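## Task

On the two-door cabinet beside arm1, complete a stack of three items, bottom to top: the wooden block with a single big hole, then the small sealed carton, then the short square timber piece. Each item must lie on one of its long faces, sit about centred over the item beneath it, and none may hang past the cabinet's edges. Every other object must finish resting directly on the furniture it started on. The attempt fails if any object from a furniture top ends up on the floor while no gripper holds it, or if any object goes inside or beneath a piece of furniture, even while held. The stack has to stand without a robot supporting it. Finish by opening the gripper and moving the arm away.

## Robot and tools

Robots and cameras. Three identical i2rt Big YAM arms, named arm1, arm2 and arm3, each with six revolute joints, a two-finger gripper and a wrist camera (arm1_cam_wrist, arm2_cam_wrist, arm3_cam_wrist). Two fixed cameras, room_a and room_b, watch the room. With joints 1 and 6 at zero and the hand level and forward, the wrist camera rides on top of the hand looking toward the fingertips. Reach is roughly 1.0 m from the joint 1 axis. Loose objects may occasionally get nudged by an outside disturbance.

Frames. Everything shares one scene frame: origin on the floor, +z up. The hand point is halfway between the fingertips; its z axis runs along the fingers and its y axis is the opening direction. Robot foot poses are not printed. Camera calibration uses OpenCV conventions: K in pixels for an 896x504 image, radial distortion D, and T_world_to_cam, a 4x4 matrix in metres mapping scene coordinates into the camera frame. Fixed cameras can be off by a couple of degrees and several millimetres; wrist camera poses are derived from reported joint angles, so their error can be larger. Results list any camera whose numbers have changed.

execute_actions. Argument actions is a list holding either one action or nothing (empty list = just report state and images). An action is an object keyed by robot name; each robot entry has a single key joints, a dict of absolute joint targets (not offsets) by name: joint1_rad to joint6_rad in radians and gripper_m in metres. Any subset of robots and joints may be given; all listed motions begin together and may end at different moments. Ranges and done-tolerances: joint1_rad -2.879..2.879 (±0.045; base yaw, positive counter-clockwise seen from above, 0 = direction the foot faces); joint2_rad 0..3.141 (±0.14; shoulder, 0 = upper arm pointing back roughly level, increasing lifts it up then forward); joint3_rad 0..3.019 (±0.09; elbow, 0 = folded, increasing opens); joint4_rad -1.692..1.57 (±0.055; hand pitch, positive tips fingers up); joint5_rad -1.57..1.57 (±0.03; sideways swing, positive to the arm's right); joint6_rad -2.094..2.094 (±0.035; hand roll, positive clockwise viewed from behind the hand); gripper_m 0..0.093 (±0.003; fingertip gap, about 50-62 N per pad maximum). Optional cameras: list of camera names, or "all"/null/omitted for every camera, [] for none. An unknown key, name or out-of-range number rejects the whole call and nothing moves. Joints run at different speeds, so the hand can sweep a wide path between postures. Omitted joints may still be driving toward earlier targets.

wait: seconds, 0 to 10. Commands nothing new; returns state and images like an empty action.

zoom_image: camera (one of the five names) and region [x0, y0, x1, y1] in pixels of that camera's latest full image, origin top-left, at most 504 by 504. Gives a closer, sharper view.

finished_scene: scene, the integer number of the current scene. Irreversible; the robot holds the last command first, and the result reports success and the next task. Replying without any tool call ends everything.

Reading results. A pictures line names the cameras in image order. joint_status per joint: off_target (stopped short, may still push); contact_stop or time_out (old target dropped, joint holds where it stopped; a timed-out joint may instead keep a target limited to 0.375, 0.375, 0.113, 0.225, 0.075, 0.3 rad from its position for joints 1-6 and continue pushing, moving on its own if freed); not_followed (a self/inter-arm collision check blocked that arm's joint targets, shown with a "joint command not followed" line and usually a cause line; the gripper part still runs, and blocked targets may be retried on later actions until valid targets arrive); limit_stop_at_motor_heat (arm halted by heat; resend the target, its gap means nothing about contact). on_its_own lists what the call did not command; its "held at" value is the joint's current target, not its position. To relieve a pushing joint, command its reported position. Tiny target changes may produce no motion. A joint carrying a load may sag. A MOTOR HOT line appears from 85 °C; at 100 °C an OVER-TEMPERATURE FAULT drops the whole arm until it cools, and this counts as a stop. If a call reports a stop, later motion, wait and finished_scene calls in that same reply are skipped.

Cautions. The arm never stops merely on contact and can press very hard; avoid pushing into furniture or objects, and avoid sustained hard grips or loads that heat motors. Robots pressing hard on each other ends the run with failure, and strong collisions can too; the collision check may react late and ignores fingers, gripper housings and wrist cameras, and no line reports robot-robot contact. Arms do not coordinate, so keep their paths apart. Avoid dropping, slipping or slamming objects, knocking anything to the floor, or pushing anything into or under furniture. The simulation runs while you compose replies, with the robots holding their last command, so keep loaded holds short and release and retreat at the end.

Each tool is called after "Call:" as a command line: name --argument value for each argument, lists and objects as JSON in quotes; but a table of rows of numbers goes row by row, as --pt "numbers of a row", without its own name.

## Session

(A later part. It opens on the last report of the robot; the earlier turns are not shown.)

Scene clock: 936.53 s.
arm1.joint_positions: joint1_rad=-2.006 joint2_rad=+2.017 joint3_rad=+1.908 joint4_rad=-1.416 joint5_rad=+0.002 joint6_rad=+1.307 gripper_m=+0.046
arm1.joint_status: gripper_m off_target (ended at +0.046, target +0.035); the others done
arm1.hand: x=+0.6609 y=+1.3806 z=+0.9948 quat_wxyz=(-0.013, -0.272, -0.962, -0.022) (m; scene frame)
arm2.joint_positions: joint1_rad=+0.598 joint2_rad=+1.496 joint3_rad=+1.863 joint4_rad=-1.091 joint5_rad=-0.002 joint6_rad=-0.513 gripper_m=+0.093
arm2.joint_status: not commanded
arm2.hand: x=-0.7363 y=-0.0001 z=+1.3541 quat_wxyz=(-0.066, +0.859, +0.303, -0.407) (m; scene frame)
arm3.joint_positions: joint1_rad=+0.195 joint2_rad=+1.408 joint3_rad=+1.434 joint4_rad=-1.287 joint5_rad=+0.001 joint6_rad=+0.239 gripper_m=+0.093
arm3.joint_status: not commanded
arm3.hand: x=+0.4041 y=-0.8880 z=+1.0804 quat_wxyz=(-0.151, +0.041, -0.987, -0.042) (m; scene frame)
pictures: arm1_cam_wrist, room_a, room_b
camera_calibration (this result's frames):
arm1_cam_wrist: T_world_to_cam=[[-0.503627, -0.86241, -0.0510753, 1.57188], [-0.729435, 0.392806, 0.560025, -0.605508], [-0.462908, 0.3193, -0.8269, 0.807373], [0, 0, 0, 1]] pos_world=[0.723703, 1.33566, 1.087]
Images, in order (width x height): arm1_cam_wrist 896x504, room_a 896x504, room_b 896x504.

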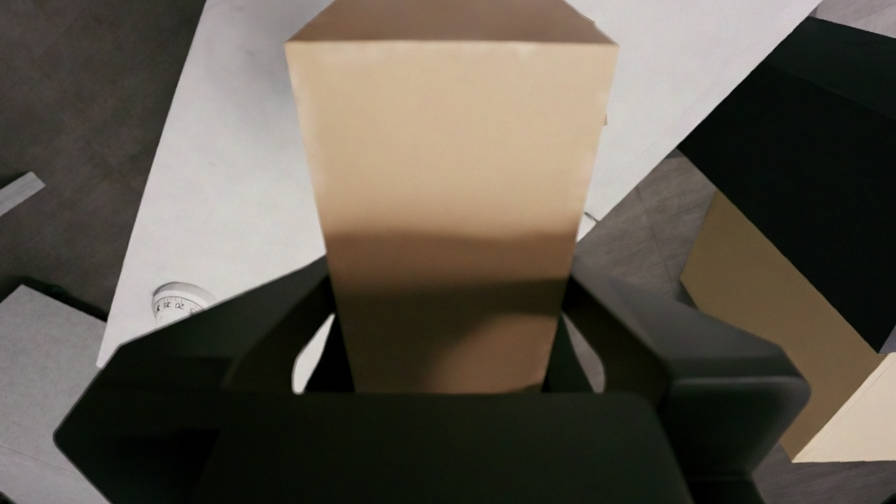

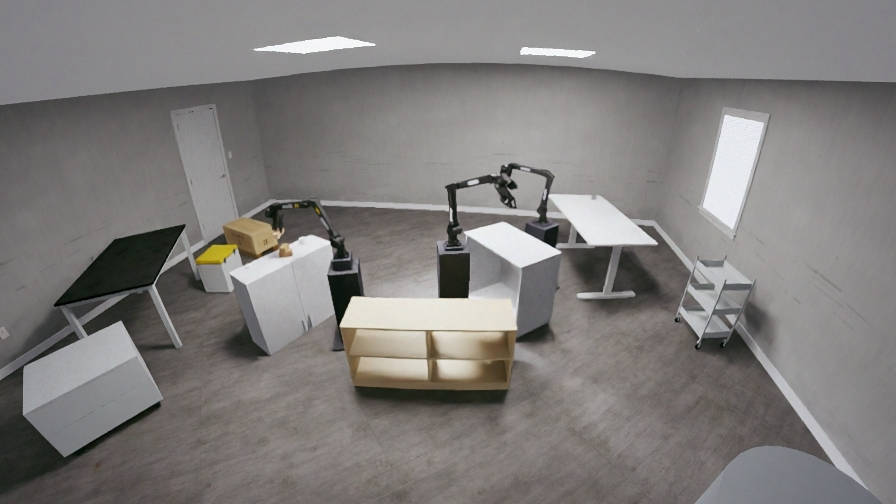

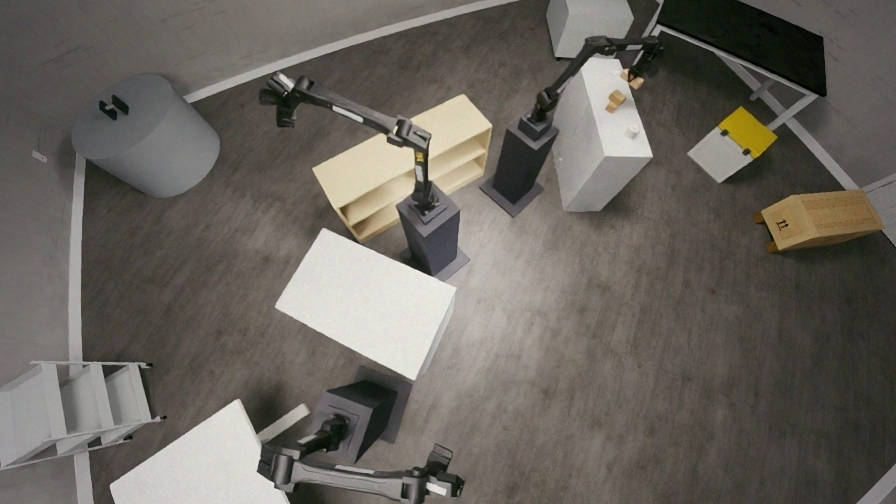

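Call:
zoom_image --camera "arm1_cam_wrist" --region '[500, 0, 720, 200]'

Call:
zoom_image --camera "room_b" --region '[570, 40, 690, 150]'

Region (500, 0, 720, 200) of arm1_cam_wrist's 896x504 image, scaled by 2.291, with more detail than that image has; it fills the top 458 rows of this view, and the rest is white.

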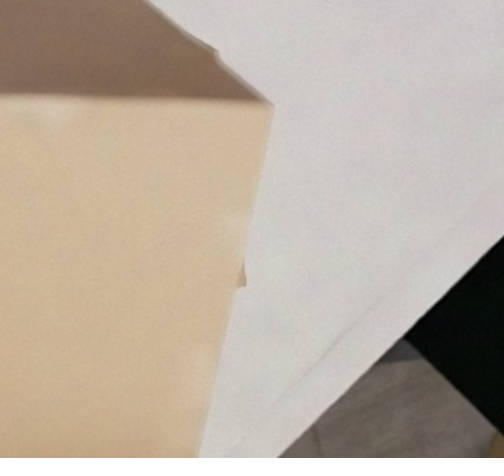

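Region (570, 40, 690, 150) of room_b's 896x504 image, scaled by 4.200, with more detail than that image has; it fills the top 462 rows of this view, and the rest is white.

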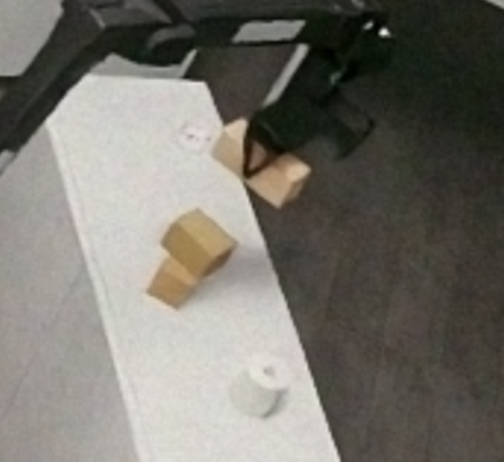

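Call:
zoom_image --camera "room_a" --region '[230, 195, 350, 285]'

Region (230, 195, 350, 285) of room_a's 896x504 image, scaled by 4.200, with more detail than that image has; it fills the top 378 rows of this view, and the rest is white.

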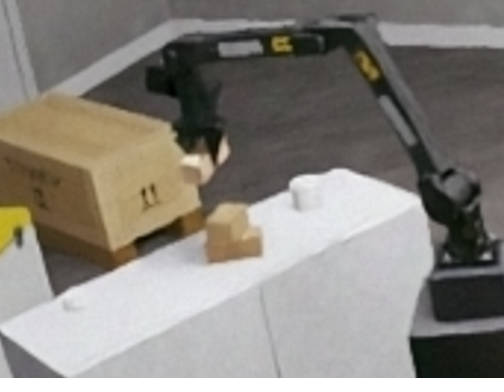

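Call:
execute_actions --actions '[{"arm1": {"joints": {"joint1_rad": -2.026, "joint2_rad": 2.07, "joint3_rad": 1.762, "joint4_rad": -1.272, "gripper_m": 0.035}}}]' --cameras '["arm1_cam_wrist", "room_a", "room_b"]'

Scene clock: 977.83 s.
arm1.joint_positions: joint1_rad=-2.019 joint2_rad=+2.083 joint3_rad=+1.749 joint4_rad=-1.287 joint5_rad=-0.001 joint6_rad=+1.308 gripper_m=+0.046
arm1.joint_status: gripper_m off_target (ended at +0.046, target +0.035); the others done
arm1.hand: x=+0.6499 y=+1.3608 z=+0.8963 quat_wxyz=(+0.013, -0.278, -0.960, +0.018) (m; scene frame)
arm2.joint_positions: joint1_rad=+0.598 joint2_rad=+1.496 joint3_rad=+1.863 joint4_rad=-1.091 joint5_rad=-0.002 joint6_rad=-0.513 gripper_m=+0.093
arm2.joint_status: not commanded
arm2.hand: x=-0.7363 y=-0.0001 z=+1.3541 quat_wxyz=(-0.066, +0.859, +0.303, -0.407) (m; scene frame)
arm3.joint_positions: joint1_rad=+0.195 joint2_rad=+1.408 joint3_rad=+1.434 joint4_rad=-1.287 joint5_rad=+0.001 joint6_rad=+0.239 gripper_m=+0.093
arm3.joint_status: not commanded
arm3.hand: x=+0.4041 y=-0.8880 z=+1.0804 quat_wxyz=(-0.151, +0.041, -0.987, -0.042) (m; scene frame)
pictures: arm1_cam_wrist, room_a, room_b
camera_calibration (this result's frames):
arm1_cam_wrist: T_world_to_cam=[[-0.515306, -0.856132, 0.0387082, 1.46283], [-0.682948, 0.437514, 0.584947, -0.663939], [-0.517727, 0.274991, -0.810147, 0.808052], [0, 0, 0, 1]] pos_world=[0.718717, 1.32065, 0.986387]
Images, in order (width x height): arm1_cam_wrist 896x504, room_a 896x504, room_b 896x504.

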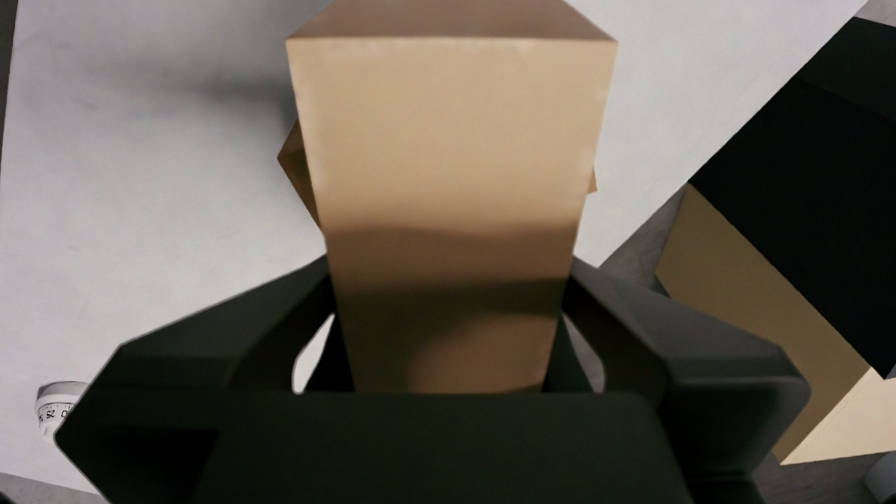

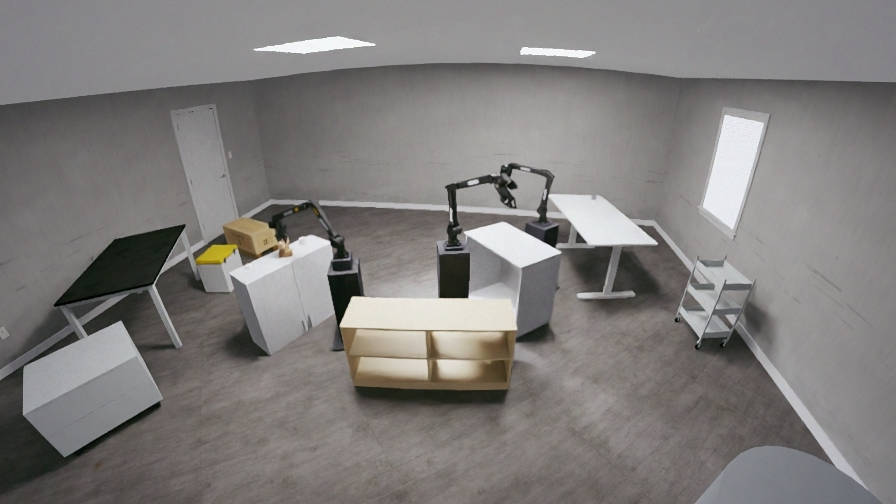

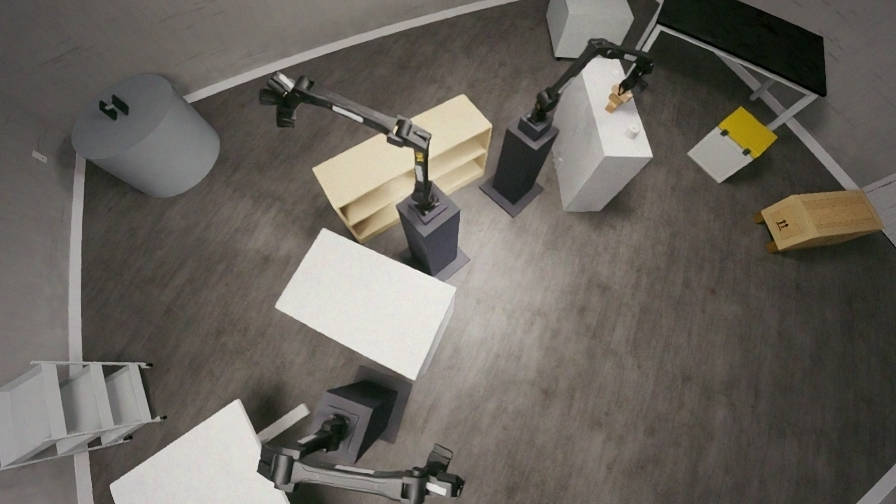

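Call:
zoom_image --camera "arm1_cam_wrist" --region '[230, 60, 670, 300]'

Call:
zoom_image --camera "room_b" --region '[570, 40, 690, 150]'

Call:
zoom_image --camera "room_a" --region '[250, 205, 330, 275]'

Region (230, 60, 670, 300) of arm1_cam_wrist's 896x504 image, scaled by 1.145, with more detail than that image has; it fills the top 275 rows of this view, and the rest is white.

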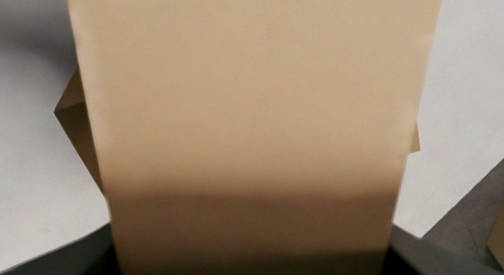

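Region (570, 40, 690, 150) of room_b's 896x504 image, scaled by 4.200, with more detail than that image has; it fills the top 462 rows of this view, and the rest is white.

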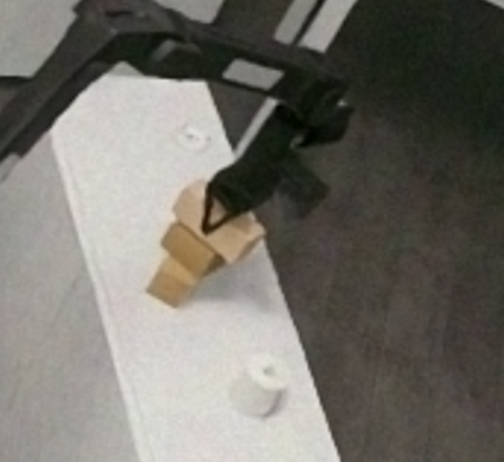

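Region (250, 205, 330, 275) of room_a's 896x504 image, scaled by 6.300, with more detail than that image has; it fills the top 441 rows of this view, and the rest is white.

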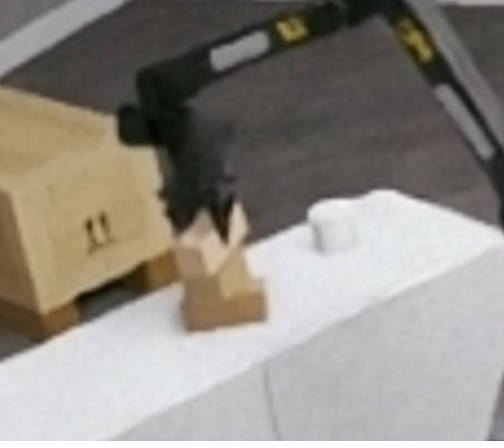

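Call:
zoom_image --camera "room_b" --region '[595, 75, 645, 120]'

Region (595, 75, 645, 120) of room_b's 896x504 image, scaled by 10.080, with more detail than that image has; it fills the top 454 rows of this view, and the rest is white.

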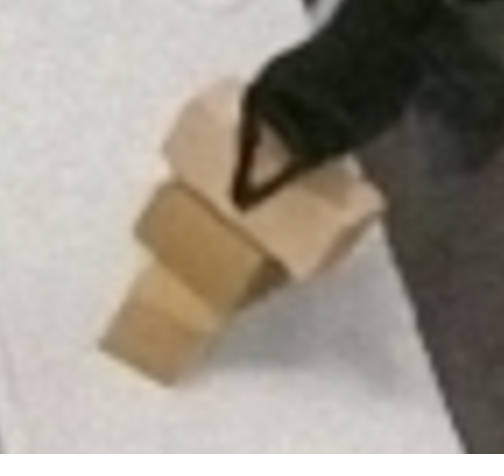

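Call:
execute_actions --actions '[{"arm1": {"joints": {"joint2_rad": 1.93, "joint4_rad": -1.35, "gripper_m": 0.035}}}]' --cameras '["arm1_cam_wrist"]'

Scene clock: 1099.27 s.
arm1.joint_positions: joint1_rad=-2.019 joint2_rad=+1.939 joint3_rad=+1.749 joint4_rad=-1.334 joint5_rad=-0.001 joint6_rad=+1.308 gripper_m=+0.046
arm1.joint_status: gripper_m off_target (ended at +0.046, target +0.035); the others done
arm1.hand: x=+0.6446 y=+1.3556 z=+0.9815 quat_wxyz=(-0.012, -0.278, -0.960, -0.024) (m; scene frame)
arm2.joint_positions: joint1_rad=+0.598 joint2_rad=+1.496 joint3_rad=+1.863 joint4_rad=-1.091 joint5_rad=-0.002 joint6_rad=-0.513 gripper_m=+0.093
arm2.joint_status: not commanded
arm2.hand: x=-0.7363 y=-0.0001 z=+1.3541 quat_wxyz=(-0.066, +0.859, +0.303, -0.407) (m; scene frame)
arm3.joint_positions: joint1_rad=+0.195 joint2_rad=+1.408 joint3_rad=+1.434 joint4_rad=-1.287 joint5_rad=+0.001 joint6_rad=+0.239 gripper_m=+0.093
arm3.joint_status: not commanded
arm3.hand: x=+0.4041 y=-0.8880 z=+1.0804 quat_wxyz=(-0.151, +0.041, -0.987, -0.042) (m; scene frame)
pictures: arm1_cam_wrist
camera_calibration (this result's frames):
arm1_cam_wrist: T_world_to_cam=[[-0.514958, -0.855452, -0.0549629, 1.54306], [-0.724095, 0.399775, 0.56202, -0.614939], [-0.458808, 0.329215, -0.825295, 0.779112], [0, 0, 0, 1]] pos_world=[0.7068, 1.30936, 1.07342]
Images, in order (width x height): arm1_cam_wrist 896x504.

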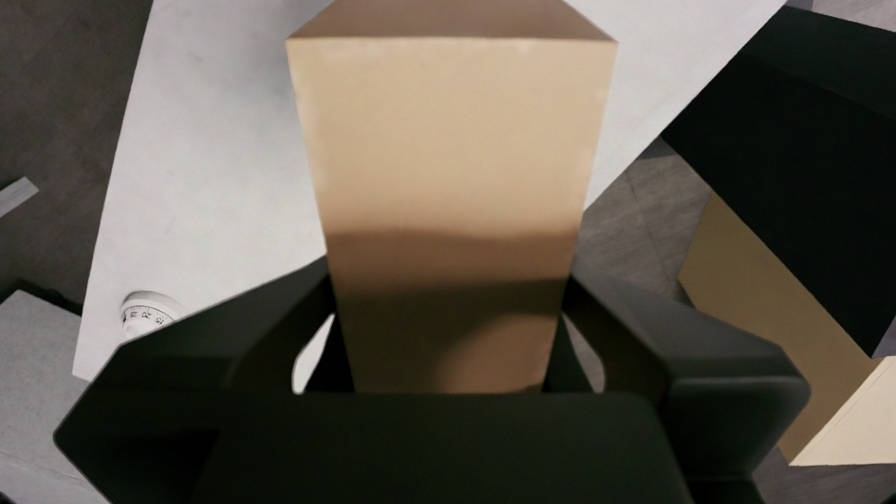

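Call:
execute_actions --actions '[{"arm1": {"joints": {"joint2_rad": 1.675, "joint3_rad": 1.45, "gripper_m": 0.035}}}]' --cameras '["arm1_cam_wrist", "room_b"]'

Scene clock: 1110.10 s.
arm1.joint_positions: joint1_rad=-2.019 joint2_rad=+1.683 joint3_rad=+1.446 joint4_rad=-1.339 joint5_rad=-0.001 joint6_rad=+1.308 gripper_m=+0.046
arm1.joint_status: gripper_m off_target (ended at +0.046, target +0.035); the others done
arm1.hand: x=+0.5663 y=+1.2835 z=+1.0027 quat_wxyz=(+0.001, -0.278, -0.960, -0.002) (m; scene frame)
arm2.joint_positions: joint1_rad=+0.598 joint2_rad=+1.496 joint3_rad=+1.863 joint4_rad=-1.091 joint5_rad=-0.002 joint6_rad=-0.513 gripper_m=+0.093
arm2.joint_status: not commanded
arm2.hand: x=-0.7363 y=-0.0001 z=+1.3541 quat_wxyz=(-0.066, +0.859, +0.303, -0.407) (m; scene frame)
arm3.joint_positions: joint1_rad=+0.195 joint2_rad=+1.408 joint3_rad=+1.434 joint4_rad=-1.287 joint5_rad=+0.001 joint6_rad=+0.239 gripper_m=+0.093
arm3.joint_status: not commanded
arm3.hand: x=+0.4041 y=-0.8880 z=+1.0804 quat_wxyz=(-0.151, +0.041, -0.987, -0.042) (m; scene frame)
pictures: arm1_cam_wrist, room_b
camera_calibration (this result's frames):
arm1_cam_wrist: T_world_to_cam=[[-0.515982, -0.856586, -0.00484163, 1.39402], [-0.702278, 0.419782, 0.574968, -0.705758], [-0.490477, 0.300073, -0.818161, 0.832582], [0, 0, 0, 1]] pos_world=[0.632011, 1.24052, 1.09372]
Images, in order (width x height): arm1_cam_wrist 896x504, room_b 896x504.

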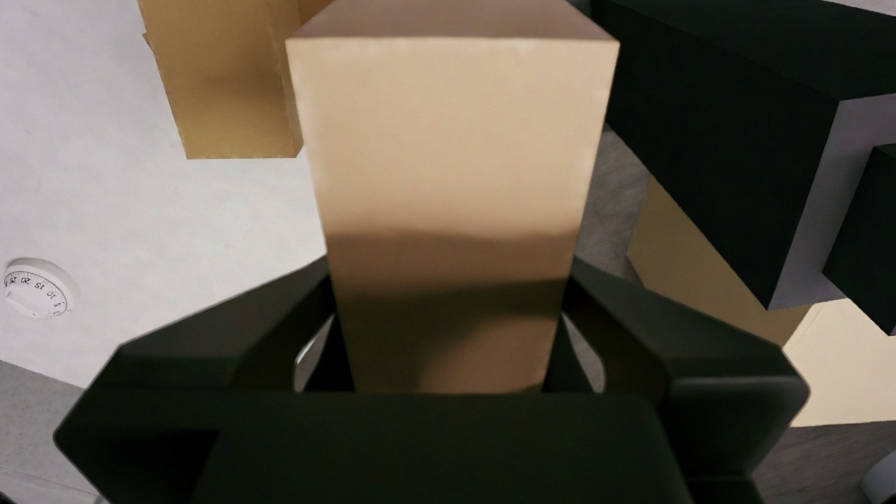

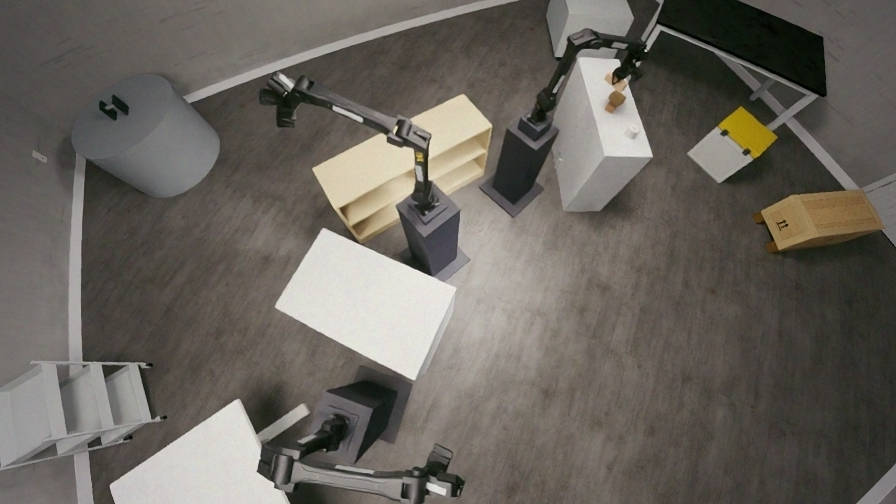

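Call:
zoom_image --camera "arm1_cam_wrist" --region '[110, 0, 350, 190]'

Region (110, 0, 350, 190) of arm1_cam_wrist's 896x504 image, scaled by 2.100, with more detail than that image has; it fills the top 399 rows of this view, and the rest is white.

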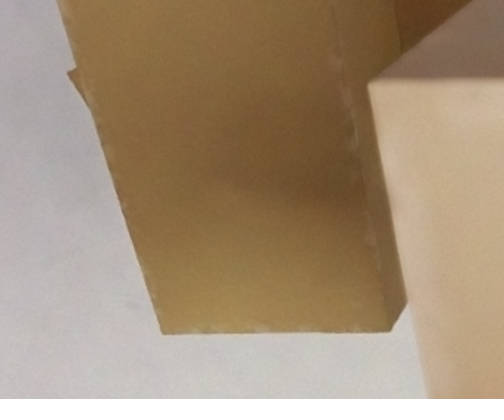

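Call:
execute_actions --actions '[{"arm1": {"joints": {"joint1_rad": -2.0, "joint2_rad": 1.93, "joint3_rad": 1.72, "joint4_rad": -1.3, "gripper_m": 0.035}}}]' --cameras '["arm1_cam_wrist", "room_b"]'

Scene clock: 1182.30 s.
arm1.joint_positions: joint1_rad=-2.009 joint2_rad=+1.948 joint3_rad=+1.656 joint4_rad=-1.308 joint5_rad=-0.001 joint6_rad=+1.308 gripper_m=+0.046
arm1.joint_status: gripper_m off_target (ended at +0.046, target +0.035); the others done
arm1.hand: x=+0.6220 y=+1.3431 z=+0.9411 quat_wxyz=(+0.008, -0.274, -0.962, +0.009) (m; scene frame)
arm2.joint_positions: joint1_rad=+0.598 joint2_rad=+1.496 joint3_rad=+1.863 joint4_rad=-1.091 joint5_rad=-0.002 joint6_rad=-0.513 gripper_m=+0.093
arm2.joint_status: not commanded
arm2.hand: x=-0.7363 y=-0.0001 z=+1.3541 quat_wxyz=(-0.066, +0.859, +0.303, -0.407) (m; scene frame)
arm3.joint_positions: joint1_rad=+0.195 joint2_rad=+1.408 joint3_rad=+1.434 joint4_rad=-1.287 joint5_rad=+0.001 joint6_rad=+0.239 gripper_m=+0.093
arm3.joint_status: not commanded
arm3.hand: x=+0.4041 y=-0.8880 z=+1.0804 quat_wxyz=(-0.151, +0.041, -0.987, -0.042) (m; scene frame)
pictures: arm1_cam_wrist, room_b
camera_calibration (this result's frames):
arm1_cam_wrist: T_world_to_cam=[[-0.507268, -0.861572, 0.0193109, 1.45209], [-0.695865, 0.422718, 0.580587, -0.669454], [-0.508381, 0.281075, -0.813969, 0.82433], [0, 0, 0, 1]] pos_world=[0.689822, 1.30237, 1.03161]
Images, in order (width x height): arm1_cam_wrist 896x504, room_b 896x504.

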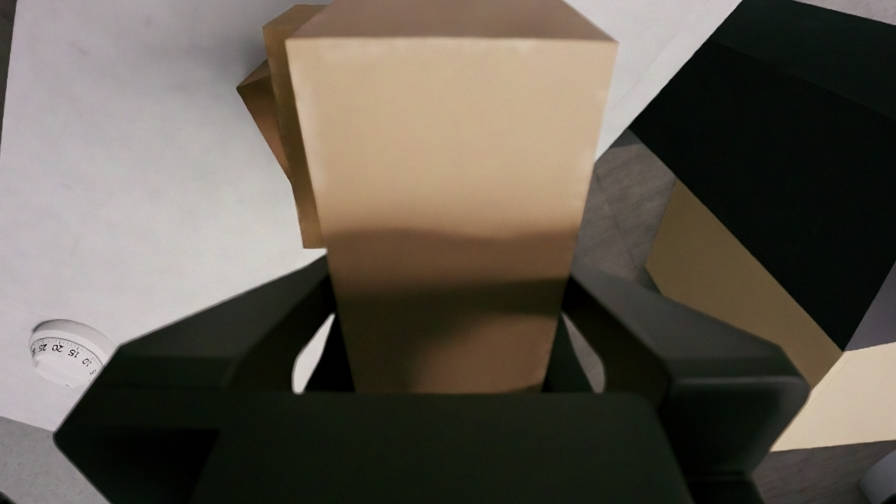

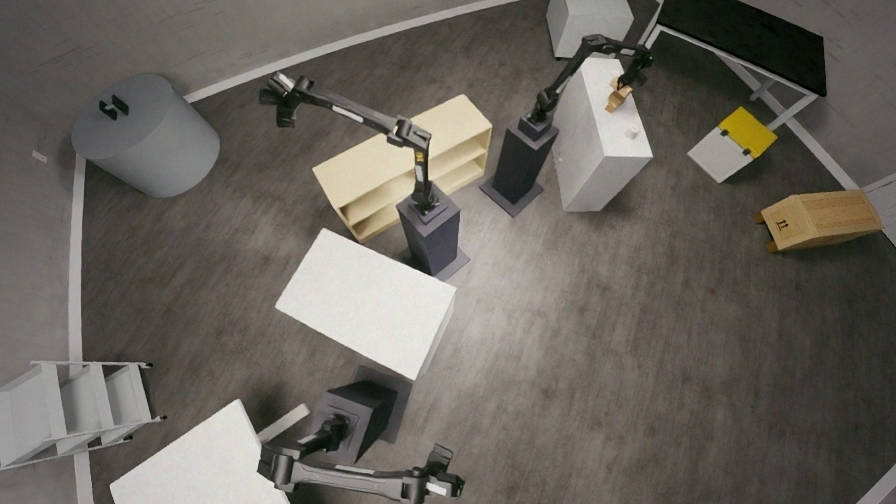

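Call:
execute_actions --actions '[{"arm1": {"joints": {"joint2_rad": 2.0, "joint3_rad": 1.735, "joint4_rad": -1.25, "gripper_m": 0.035}}}]' --cameras '["arm1_cam_wrist", "room_b"]'

Scene clock: 1196.63 s.
arm1.joint_positions: joint1_rad=-2.009 joint2_rad=+1.996 joint3_rad=+1.678 joint4_rad=-1.265 joint5_rad=-0.001 joint6_rad=+1.308 gripper_m=+0.046
arm1.joint_status: gripper_m off_target (ended at +0.046, target +0.035); the others done
arm1.hand: x=+0.6343 y=+1.3548 z=+0.9217 quat_wxyz=(+0.003, -0.274, -0.962, +0.001) (m; scene frame)
arm2.joint_positions: joint1_rad=+0.598 joint2_rad=+1.496 joint3_rad=+1.863 joint4_rad=-1.091 joint5_rad=-0.002 joint6_rad=-0.513 gripper_m=+0.093
arm2.joint_status: not commanded
arm2.hand: x=-0.7363 y=-0.0001 z=+1.3541 quat_wxyz=(-0.066, +0.859, +0.303, -0.407) (m; scene frame)
arm3.joint_positions: joint1_rad=+0.195 joint2_rad=+1.408 joint3_rad=+1.434 joint4_rad=-1.287 joint5_rad=+0.001 joint6_rad=+0.239 gripper_m=+0.093
arm3.joint_status: not commanded
arm3.hand: x=+0.4041 y=-0.8880 z=+1.0804 quat_wxyz=(-0.151, +0.041, -0.987, -0.042) (m; scene frame)
pictures: arm1_cam_wrist, room_b
camera_calibration (this result's frames):
arm1_cam_wrist: T_world_to_cam=[[-0.507449, -0.861678, 0.00247179, 1.48455], [-0.703249, 0.415803, 0.576671, -0.636857], [-0.497932, 0.290893, -0.816973, 0.794363], [0, 0, 0, 1]] pos_world=[0.701004, 1.31294, 1.01256]
Images, in order (width x height): arm1_cam_wrist 896x504, room_b 896x504.

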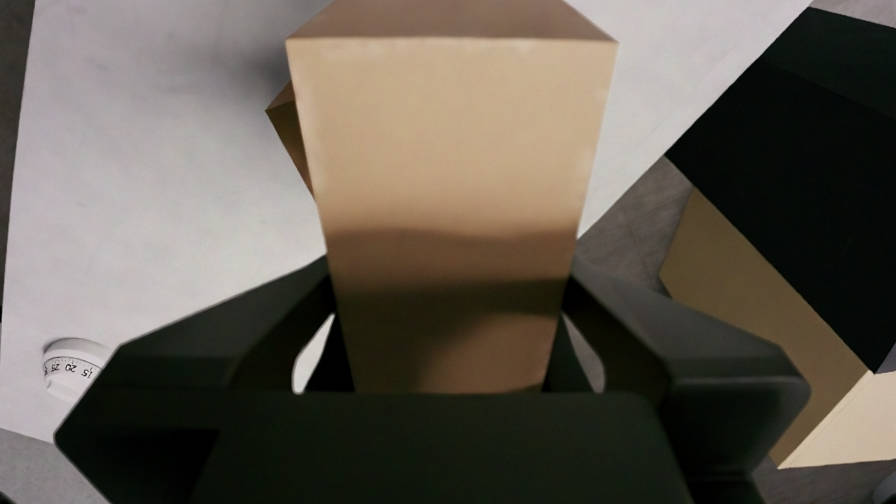

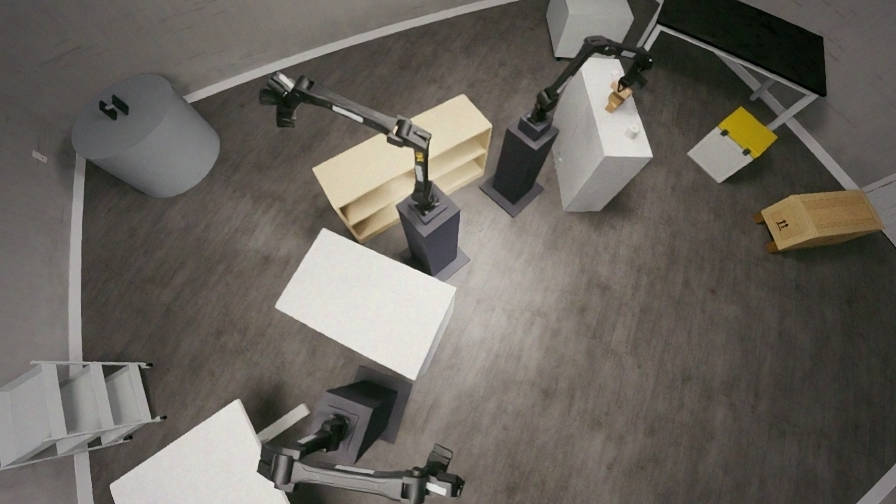

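Call:
execute_actions --actions '[{"arm1": {"joints": {"joint2_rad": 2.048, "joint4_rad": -1.188, "gripper_m": 0.035}}}]' --cameras '["arm1_cam_wrist", "room_a", "room_b"]'

Scene clock: 1206.63 s.
arm1.joint_positions: joint1_rad=-2.009 joint2_rad=+2.042 joint3_rad=+1.682 joint4_rad=-1.204 joint5_rad=-0.003 joint6_rad=+1.308 gripper_m=+0.046
arm1.joint_status: gripper_m off_target (ended at +0.046, target +0.035); the others done
arm1.hand: x=+0.6440 y=+1.3645 z=+0.8962 quat_wxyz=(-0.001, -0.274, -0.962, -0.007) (m; scene frame)
arm2.joint_positions: joint1_rad=+0.598 joint2_rad=+1.496 joint3_rad=+1.863 joint4_rad=-1.091 joint5_rad=-0.002 joint6_rad=-0.513 gripper_m=+0.093
arm2.joint_status: not commanded
arm2.hand: x=-0.7363 y=-0.0001 z=+1.3541 quat_wxyz=(-0.066, +0.859, +0.303, -0.407) (m; scene frame)
arm3.joint_positions: joint1_rad=+0.195 joint2_rad=+1.408 joint3_rad=+1.434 joint4_rad=-1.287 joint5_rad=+0.001 joint6_rad=+0.239 gripper_m=+0.093
arm3.joint_status: not commanded
arm3.hand: x=+0.4041 y=-0.8880 z=+1.0804 quat_wxyz=(-0.151, +0.041, -0.987, -0.042) (m; scene frame)
pictures: arm1_cam_wrist, room_a, room_b
camera_calibration (this result's frames):
arm1_cam_wrist: T_world_to_cam=[[-0.507401, -0.861553, -0.0164757, 1.51471], [-0.710331, 0.407364, 0.574007, -0.600916], [-0.487826, 0.302955, -0.818685, 0.754095], [0, 0, 0, 1]] pos_world=[0.709583, 1.32134, 0.987252]
Images, in order (width x height): arm1_cam_wrist 896x504, room_a 896x504, room_b 896x504.

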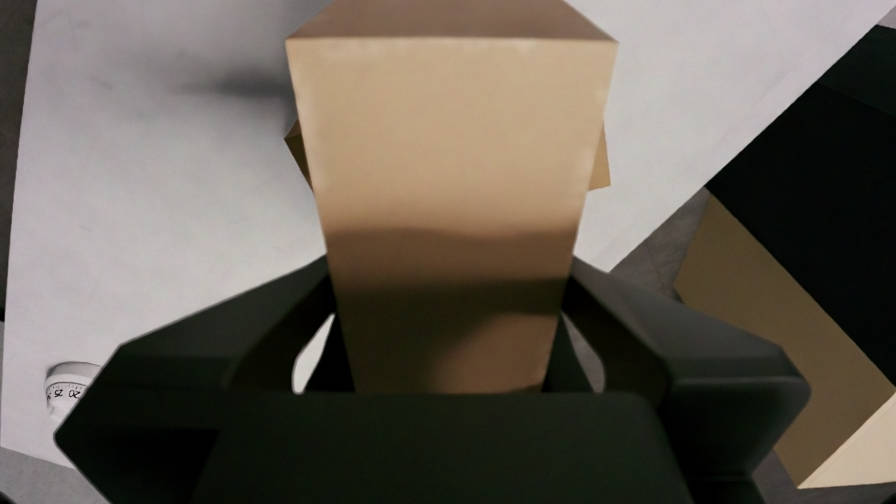

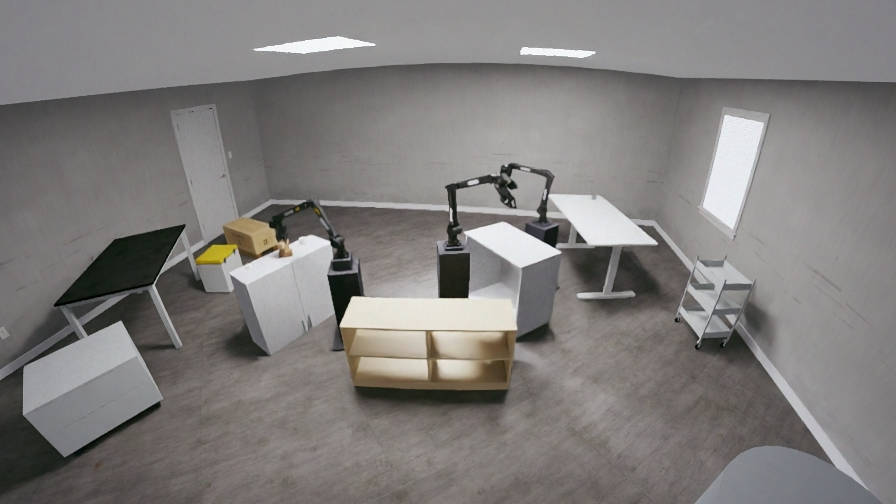

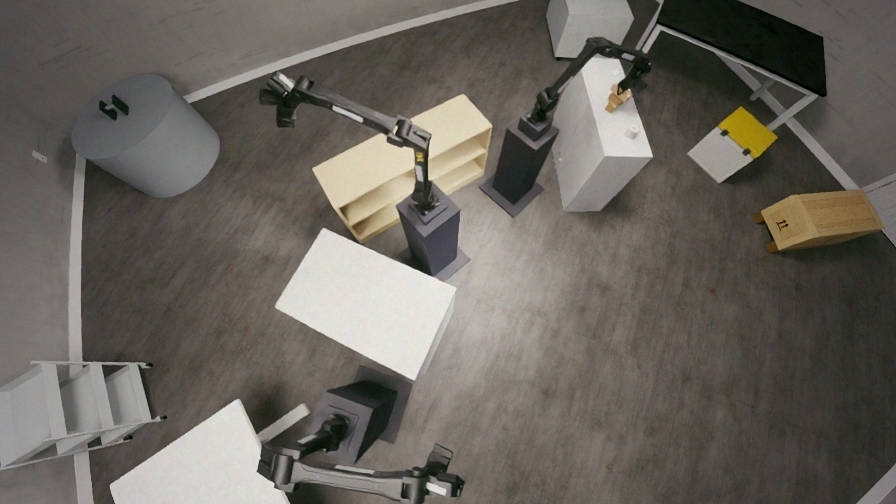

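Call:
execute_actions --actions '[{"arm1": {"joints": {"joint2_rad": 2.068, "joint4_rad": -1.182, "gripper_m": 0.035}}}]' --cameras '["arm1_cam_wrist", "room_a", "room_b"]'

Scene clock: 1211.87 s.
arm1.joint_positions: joint1_rad=-2.009 joint2_rad=+2.043 joint3_rad=+1.682 joint4_rad=-1.201 joint5_rad=-0.003 joint6_rad=+1.308 gripper_m=+0.046
arm1.joint_status: gripper_m off_target (ended at +0.046, target +0.035); the others done
arm1.hand: x=+0.6445 y=+1.3649 z=+0.8955 quat_wxyz=(-0.001, -0.274, -0.962, -0.008) (m; scene frame)
arm2.joint_positions: joint1_rad=+0.598 joint2_rad=+1.496 joint3_rad=+1.863 joint4_rad=-1.091 joint5_rad=-0.002 joint6_rad=-0.513 gripper_m=+0.093
arm2.joint_status: not commanded
arm2.hand: x=-0.7363 y=-0.0001 z=+1.3541 quat_wxyz=(-0.066, +0.859, +0.303, -0.407) (m; scene frame)
arm3.joint_positions: joint1_rad=+0.195 joint2_rad=+1.408 joint3_rad=+1.434 joint4_rad=-1.287 joint5_rad=+0.001 joint6_rad=+0.239 gripper_m=+0.093
arm3.joint_status: not commanded
arm3.hand: x=+0.4041 y=-0.8880 z=+1.0804 quat_wxyz=(-0.151, +0.041, -0.987, -0.042) (m; scene frame)
pictures: arm1_cam_wrist, room_a, room_b
camera_calibration (this result's frames):
arm1_cam_wrist: T_world_to_cam=[[-0.507385, -0.861533, -0.0179399, 1.51653], [-0.710968, 0.406768, 0.573641, -0.598844], [-0.486913, 0.303812, -0.81891, 0.752076], [0, 0, 0, 1]] pos_world=[0.7099, 1.32164, 0.986611]
Images, in order (width x height): arm1_cam_wrist 896x504, room_a 896x504, room_b 896x504.

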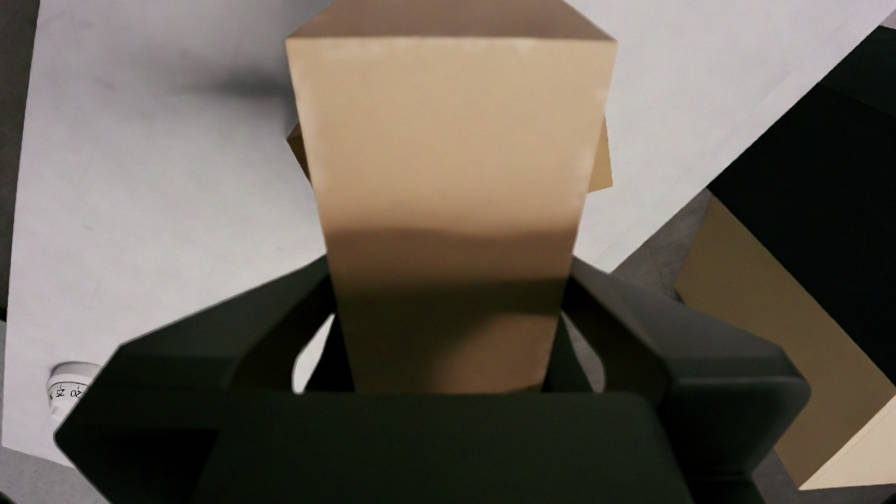

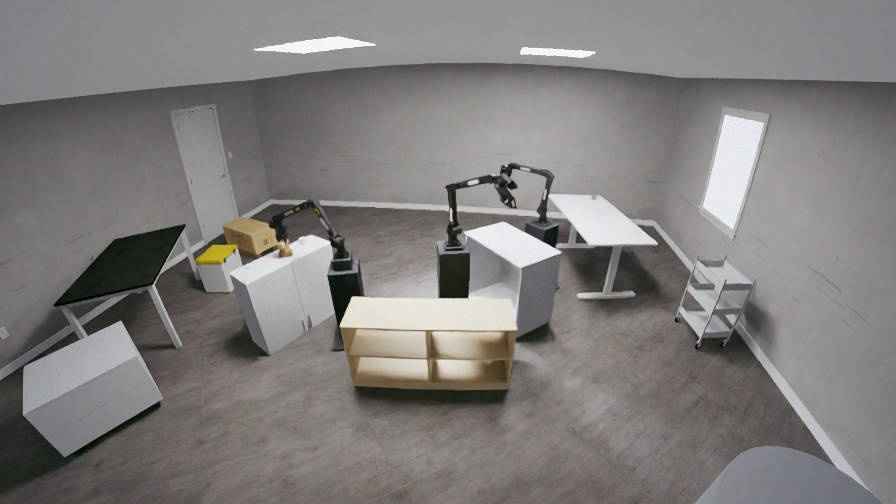

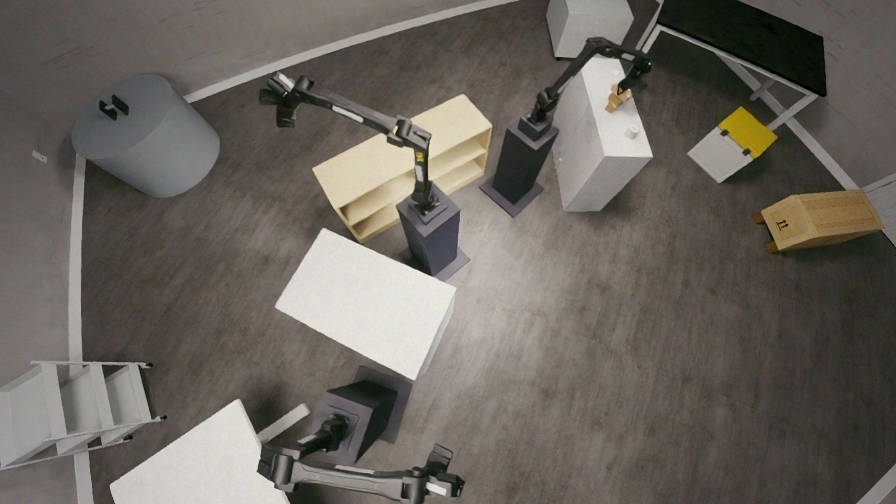

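Call:
zoom_image --camera "room_a" --region '[265, 220, 310, 265]'

Call:
zoom_image --camera "room_b" --region '[595, 75, 645, 120]'

Region (265, 220, 310, 265) of room_a's 896x504 image, scaled by 11.200, with more detail than that image has.

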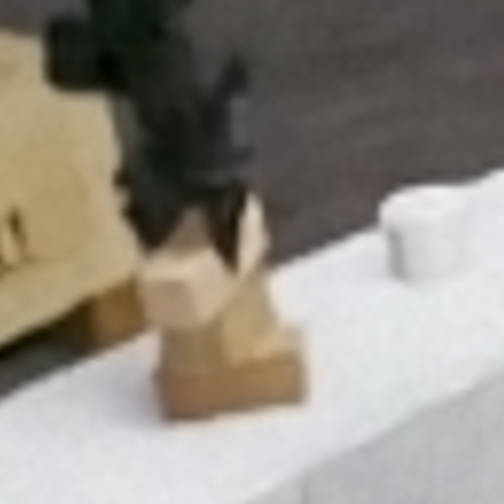

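Region (595, 75, 645, 120) of room_b's 896x504 image, scaled by 10.080, with more detail than that image has; it fills the top 454 rows of this view, and the rest is white.

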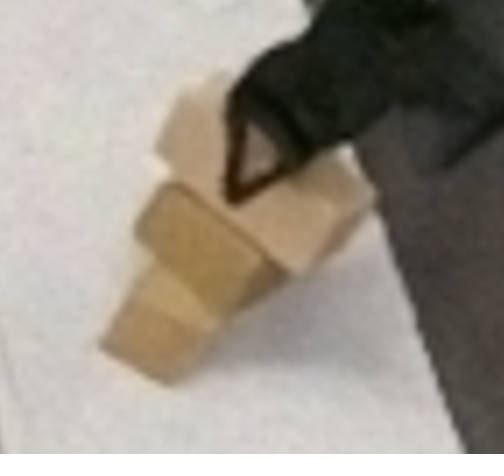

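Call:
execute_actions --actions '[{"arm1": {"joints": {"joint2_rad": 2.082, "gripper_m": 0.035}}}]' --cameras '["arm1_cam_wrist", "room_a"]'

Scene clock: 1223.93 s.
arm1.joint_positions: joint1_rad=-2.009 joint2_rad=+2.044 joint3_rad=+1.682 joint4_rad=-1.201 joint5_rad=-0.003 joint6_rad=+1.308 gripper_m=+0.046
arm1.joint_status: gripper_m off_target (ended at +0.046, target +0.035); the others done
arm1.hand: x=+0.6444 y=+1.3649 z=+0.8950 quat_wxyz=(-0.001, -0.274, -0.962, -0.008) (m; scene frame)
arm2.joint_positions: joint1_rad=+0.598 joint2_rad=+1.496 joint3_rad=+1.863 joint4_rad=-1.091 joint5_rad=-0.002 joint6_rad=-0.513 gripper_m=+0.093
arm2.joint_status: not commanded
arm2.hand: x=-0.7363 y=-0.0001 z=+1.3541 quat_wxyz=(-0.066, +0.859, +0.303, -0.407) (m; scene frame)
arm3.joint_positions: joint1_rad=+0.195 joint2_rad=+1.408 joint3_rad=+1.434 joint4_rad=-1.287 joint5_rad=+0.001 joint6_rad=+0.239 gripper_m=+0.093
arm3.joint_status: not commanded
arm3.hand: x=+0.4041 y=-0.8880 z=+1.0804 quat_wxyz=(-0.151, +0.041, -0.987, -0.042) (m; scene frame)
pictures: arm1_cam_wrist, room_a
camera_calibration (this result's frames):
arm1_cam_wrist: T_world_to_cam=[[-0.507393, -0.861543, -0.0172078, 1.51583], [-0.71065, 0.407066, 0.573824, -0.599375], [-0.487369, 0.303383, -0.818798, 0.752475], [0, 0, 0, 1]] pos_world=[0.70991, 1.32165, 0.986145]
Images, in order (width x height): arm1_cam_wrist 896x504, room_a 896x504.

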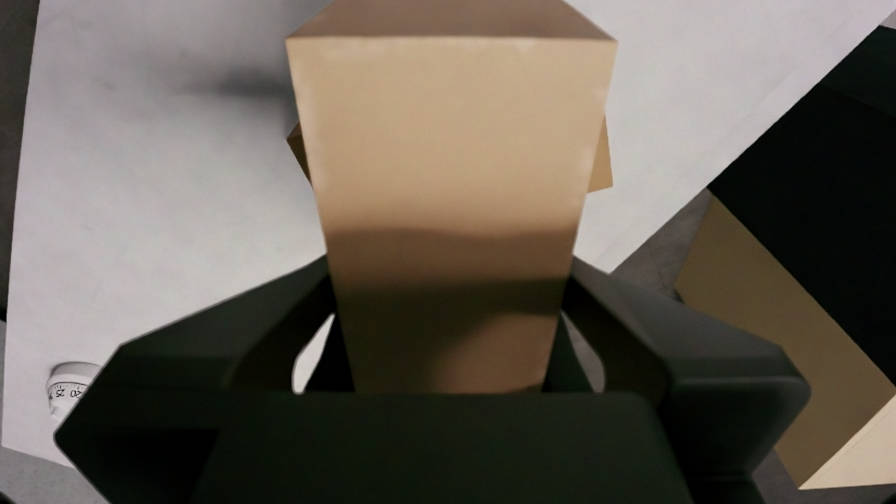

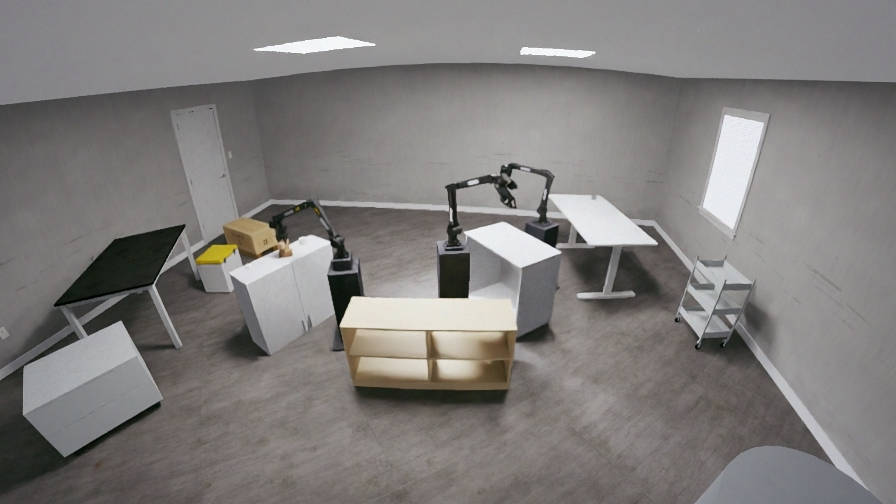

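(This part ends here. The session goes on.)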